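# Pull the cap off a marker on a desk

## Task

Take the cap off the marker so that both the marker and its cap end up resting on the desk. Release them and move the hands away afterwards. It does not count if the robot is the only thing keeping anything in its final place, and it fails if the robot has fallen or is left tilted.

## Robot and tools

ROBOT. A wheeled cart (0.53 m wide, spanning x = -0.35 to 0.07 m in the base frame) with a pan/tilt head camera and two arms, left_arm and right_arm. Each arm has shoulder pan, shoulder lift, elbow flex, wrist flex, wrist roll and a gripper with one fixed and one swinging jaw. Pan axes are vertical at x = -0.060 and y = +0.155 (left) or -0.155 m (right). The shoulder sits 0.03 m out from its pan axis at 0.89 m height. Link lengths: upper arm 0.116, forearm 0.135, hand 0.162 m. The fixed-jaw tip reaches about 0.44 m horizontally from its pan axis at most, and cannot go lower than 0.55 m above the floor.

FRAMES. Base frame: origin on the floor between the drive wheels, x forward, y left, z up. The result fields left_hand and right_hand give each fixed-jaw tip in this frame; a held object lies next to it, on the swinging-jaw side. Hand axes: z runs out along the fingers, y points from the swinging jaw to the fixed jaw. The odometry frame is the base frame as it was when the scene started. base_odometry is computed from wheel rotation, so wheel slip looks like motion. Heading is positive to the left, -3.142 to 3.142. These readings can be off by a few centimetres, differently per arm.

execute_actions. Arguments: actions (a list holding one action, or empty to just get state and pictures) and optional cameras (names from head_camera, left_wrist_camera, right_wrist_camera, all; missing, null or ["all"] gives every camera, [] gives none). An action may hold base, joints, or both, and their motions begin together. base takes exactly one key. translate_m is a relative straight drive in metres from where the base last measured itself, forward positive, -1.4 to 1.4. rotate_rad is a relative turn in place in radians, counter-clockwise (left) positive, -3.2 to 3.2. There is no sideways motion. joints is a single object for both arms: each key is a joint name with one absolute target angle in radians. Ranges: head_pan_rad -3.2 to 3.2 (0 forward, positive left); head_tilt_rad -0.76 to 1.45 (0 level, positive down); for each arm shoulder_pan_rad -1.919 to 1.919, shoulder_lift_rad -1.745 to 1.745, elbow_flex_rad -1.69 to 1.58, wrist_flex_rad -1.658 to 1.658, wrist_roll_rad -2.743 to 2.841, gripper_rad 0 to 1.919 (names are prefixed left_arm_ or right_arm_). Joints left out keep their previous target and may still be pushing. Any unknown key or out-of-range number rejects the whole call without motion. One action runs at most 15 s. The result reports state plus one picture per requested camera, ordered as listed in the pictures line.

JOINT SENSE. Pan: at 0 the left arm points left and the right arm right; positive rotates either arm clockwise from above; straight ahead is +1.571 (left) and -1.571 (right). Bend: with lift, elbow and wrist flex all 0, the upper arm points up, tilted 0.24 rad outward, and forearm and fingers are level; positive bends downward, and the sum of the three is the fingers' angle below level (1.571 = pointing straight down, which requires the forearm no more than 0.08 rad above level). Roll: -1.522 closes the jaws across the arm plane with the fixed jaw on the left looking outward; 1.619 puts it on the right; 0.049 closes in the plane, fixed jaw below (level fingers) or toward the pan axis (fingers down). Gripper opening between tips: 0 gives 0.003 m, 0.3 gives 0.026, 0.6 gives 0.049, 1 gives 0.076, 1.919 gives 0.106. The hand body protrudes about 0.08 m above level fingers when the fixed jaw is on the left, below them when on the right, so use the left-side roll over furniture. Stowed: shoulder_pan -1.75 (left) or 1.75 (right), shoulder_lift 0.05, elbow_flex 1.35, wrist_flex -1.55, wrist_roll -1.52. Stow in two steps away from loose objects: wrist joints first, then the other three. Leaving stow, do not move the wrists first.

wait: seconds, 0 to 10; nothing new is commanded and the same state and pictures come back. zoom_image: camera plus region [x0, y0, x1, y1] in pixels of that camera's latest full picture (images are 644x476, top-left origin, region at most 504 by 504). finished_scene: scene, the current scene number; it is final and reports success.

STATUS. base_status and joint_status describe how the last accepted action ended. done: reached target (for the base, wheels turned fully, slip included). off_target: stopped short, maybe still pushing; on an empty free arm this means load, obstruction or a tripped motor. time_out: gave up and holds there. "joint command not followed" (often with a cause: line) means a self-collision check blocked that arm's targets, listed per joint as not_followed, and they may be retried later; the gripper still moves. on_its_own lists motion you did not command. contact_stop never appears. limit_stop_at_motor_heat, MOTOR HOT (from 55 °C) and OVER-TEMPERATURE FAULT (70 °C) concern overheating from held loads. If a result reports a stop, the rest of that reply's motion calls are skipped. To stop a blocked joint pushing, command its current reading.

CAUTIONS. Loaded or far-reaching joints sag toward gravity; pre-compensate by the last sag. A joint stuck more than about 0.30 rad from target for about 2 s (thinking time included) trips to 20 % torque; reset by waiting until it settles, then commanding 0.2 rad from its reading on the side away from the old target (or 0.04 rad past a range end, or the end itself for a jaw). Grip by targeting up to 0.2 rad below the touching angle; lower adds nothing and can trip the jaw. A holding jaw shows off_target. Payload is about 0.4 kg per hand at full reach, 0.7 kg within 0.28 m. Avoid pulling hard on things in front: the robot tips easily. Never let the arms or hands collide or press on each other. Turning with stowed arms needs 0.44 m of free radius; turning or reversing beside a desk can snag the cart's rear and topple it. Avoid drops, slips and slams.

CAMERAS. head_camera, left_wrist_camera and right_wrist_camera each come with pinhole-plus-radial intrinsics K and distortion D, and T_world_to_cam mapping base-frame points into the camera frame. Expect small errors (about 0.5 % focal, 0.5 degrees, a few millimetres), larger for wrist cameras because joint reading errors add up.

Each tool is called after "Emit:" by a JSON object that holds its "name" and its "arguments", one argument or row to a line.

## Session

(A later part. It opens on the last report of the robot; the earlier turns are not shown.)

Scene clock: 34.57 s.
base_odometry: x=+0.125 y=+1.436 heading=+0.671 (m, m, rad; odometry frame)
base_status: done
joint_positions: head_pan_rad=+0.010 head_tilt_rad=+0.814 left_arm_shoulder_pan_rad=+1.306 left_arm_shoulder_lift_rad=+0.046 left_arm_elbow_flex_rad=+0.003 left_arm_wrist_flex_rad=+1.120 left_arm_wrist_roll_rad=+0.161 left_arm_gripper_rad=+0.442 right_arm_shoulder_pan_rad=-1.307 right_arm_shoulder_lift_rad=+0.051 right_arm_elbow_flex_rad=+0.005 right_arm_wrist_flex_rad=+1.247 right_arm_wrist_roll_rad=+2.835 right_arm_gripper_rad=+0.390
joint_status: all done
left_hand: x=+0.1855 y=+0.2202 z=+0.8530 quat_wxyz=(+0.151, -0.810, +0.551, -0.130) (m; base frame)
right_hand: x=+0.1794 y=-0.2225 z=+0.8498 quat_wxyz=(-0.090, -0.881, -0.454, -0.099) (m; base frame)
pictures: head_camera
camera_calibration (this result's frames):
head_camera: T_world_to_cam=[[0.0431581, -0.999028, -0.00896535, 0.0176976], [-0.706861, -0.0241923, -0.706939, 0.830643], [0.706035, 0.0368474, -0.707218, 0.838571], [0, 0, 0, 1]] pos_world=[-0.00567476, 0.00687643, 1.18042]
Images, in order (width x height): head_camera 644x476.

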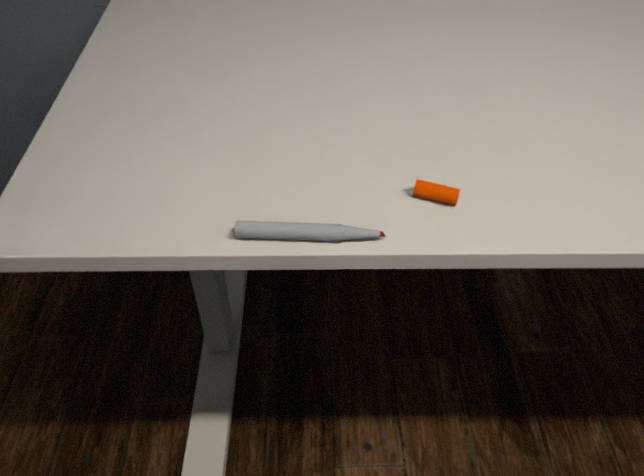

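The marker rolled toward the edge; checking that it has stopped.

Emit:
{"name": "wait", "arguments": {
  "seconds": 1.5
}}

Scene clock: 36.17 s.
base_odometry: x=+0.125 y=+1.436 heading=+0.671 (m, m, rad; odometry frame)
base_status: done
joint_positions: head_pan_rad=+0.010 head_tilt_rad=+0.814 left_arm_shoulder_pan_rad=+1.306 left_arm_shoulder_lift_rad=+0.046 left_arm_elbow_flex_rad=+0.003 left_arm_wrist_flex_rad=+1.120 left_arm_wrist_roll_rad=+0.161 left_arm_gripper_rad=+0.442 right_arm_shoulder_pan_rad=-1.307 right_arm_shoulder_lift_rad=+0.051 right_arm_elbow_flex_rad=+0.005 right_arm_wrist_flex_rad=+1.247 right_arm_wrist_roll_rad=+2.835 right_arm_gripper_rad=+0.390
joint_status: all done
left_hand: x=+0.1855 y=+0.2202 z=+0.8530 quat_wxyz=(+0.151, -0.810, +0.551, -0.130) (m; base frame)
right_hand: x=+0.1794 y=-0.2225 z=+0.8498 quat_wxyz=(-0.090, -0.881, -0.454, -0.099) (m; base frame)
wait: 1.50 s; at rest by 0.17 s
pictures: head_camera, left_wrist_camera, right_wrist_camera
camera_calibration (this result's frames):
head_camera: T_world_to_cam=[[0.043158, -0.999028, -0.00896535, 0.0176976], [-0.706861, -0.0241922, -0.706939, 0.830643], [0.706035, 0.0368473, -0.707218, 0.838571], [0, 0, 0, 1]] pos_world=[-0.00567476, 0.00687643, 1.18042]
left_wrist_camera: T_world_to_cam=[[0.838924, 0.328115, 0.434219, -0.606309], [0.0568653, -0.846312, 0.529644, -0.258948], [0.541269, -0.419639, -0.72865, 0.684158], [0, 0, 0, 1]] pos_world=[0.153059, 0.266888, 0.898933]
right_wrist_camera: T_world_to_cam=[[-0.810669, 0.536916, -0.233532, 0.460003], [0.312082, 0.733714, 0.603547, -0.390502], [0.4954, 0.416396, -0.762361, 0.719292], [0, 0, 0, 1]] pos_world=[0.138442, -0.259976, 0.891471]
Images, in order (width x height): head_camera 644x476, left_wrist_camera 644x476, right_wrist_camera 644x476.

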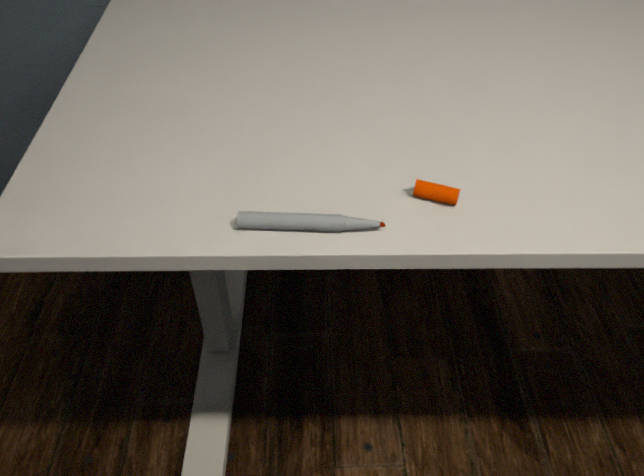

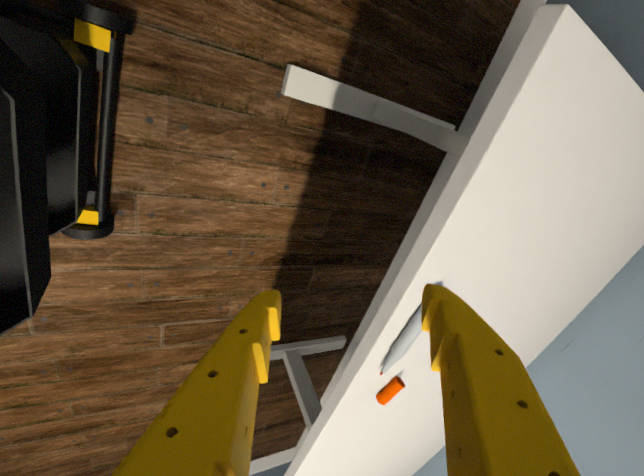

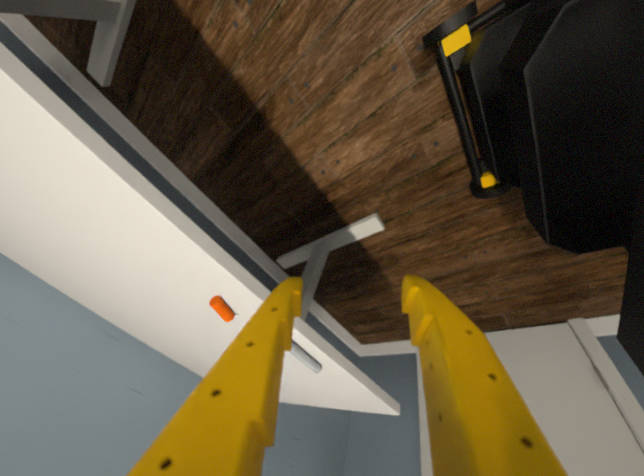

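It's rocking back and settling.

Emit:
{"name": "wait", "arguments": {
  "seconds": 5
}}

Emit:
{"name": "finished_scene", "arguments": {
  "scene": 2
}}

Scene clock: 41.20 s.
base_odometry: x=+0.125 y=+1.436 heading=+0.671 (m, m, rad; odometry frame)
base_status: done
joint_positions: head_pan_rad=+0.010 head_tilt_rad=+0.814 left_arm_shoulder_pan_rad=+1.306 left_arm_shoulder_lift_rad=+0.046 left_arm_elbow_flex_rad=+0.003 left_arm_wrist_flex_rad=+1.120 left_arm_wrist_roll_rad=+0.161 left_arm_gripper_rad=+0.442 right_arm_shoulder_pan_rad=-1.307 right_arm_shoulder_lift_rad=+0.051 right_arm_elbow_flex_rad=+0.005 right_arm_wrist_flex_rad=+1.247 right_arm_wrist_roll_rad=+2.835 right_arm_gripper_rad=+0.390
joint_status: all done
left_hand: x=+0.1855 y=+0.2202 z=+0.8530 quat_wxyz=(+0.151, -0.810, +0.551, -0.130) (m; base frame)
right_hand: x=+0.1794 y=-0.2225 z=+0.8498 quat_wxyz=(-0.090, -0.881, -0.454, -0.099) (m; base frame)
wait: 5.00 s; at rest by 0.23 s
pictures: head_camera, left_wrist_camera, right_wrist_camera
camera_calibration (this result's frames):
head_camera: T_world_to_cam=[[0.043158, -0.999028, -0.00896534, 0.0176976], [-0.706861, -0.0241923, -0.706939, 0.830643], [0.706035, 0.0368473, -0.707218, 0.83857], [0, 0, 0, 1]] pos_world=[-0.00567477, 0.00687643, 1.18042]
left_wrist_camera: T_world_to_cam=[[0.838924, 0.328115, 0.434219, -0.606309], [0.0568653, -0.846312, 0.529644, -0.258948], [0.541269, -0.419639, -0.72865, 0.684158], [0, 0, 0, 1]] pos_world=[0.153059, 0.266888, 0.898933]
right_wrist_camera: T_world_to_cam=[[-0.810669, 0.536916, -0.233532, 0.460003], [0.312082, 0.733714, 0.603547, -0.390502], [0.4954, 0.416396, -0.762361, 0.719292], [0, 0, 0, 1]] pos_world=[0.138442, -0.259976, 0.891471]
Images, in order (width x height): head_camera 644x476, left_wrist_camera 644x476, right_wrist_camera 644x476.

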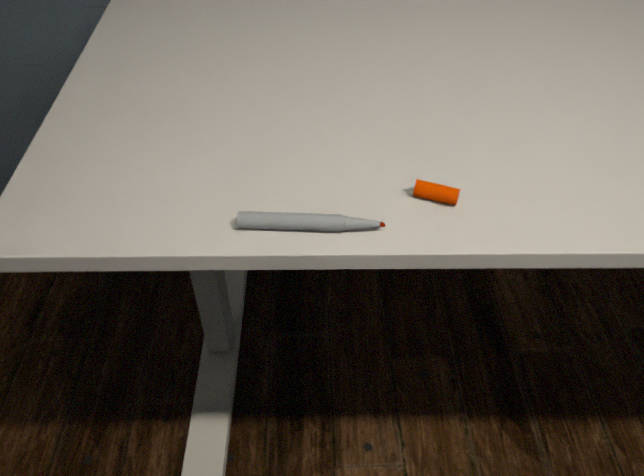

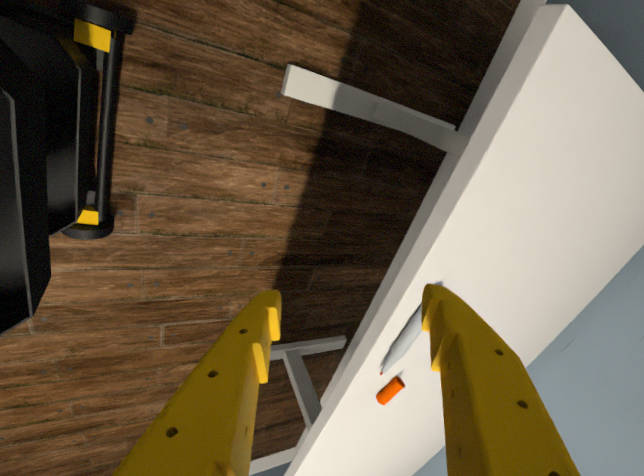

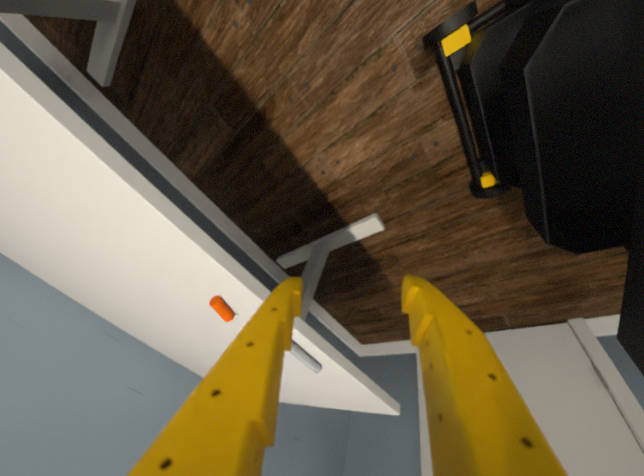

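The scene is finished: the task was done.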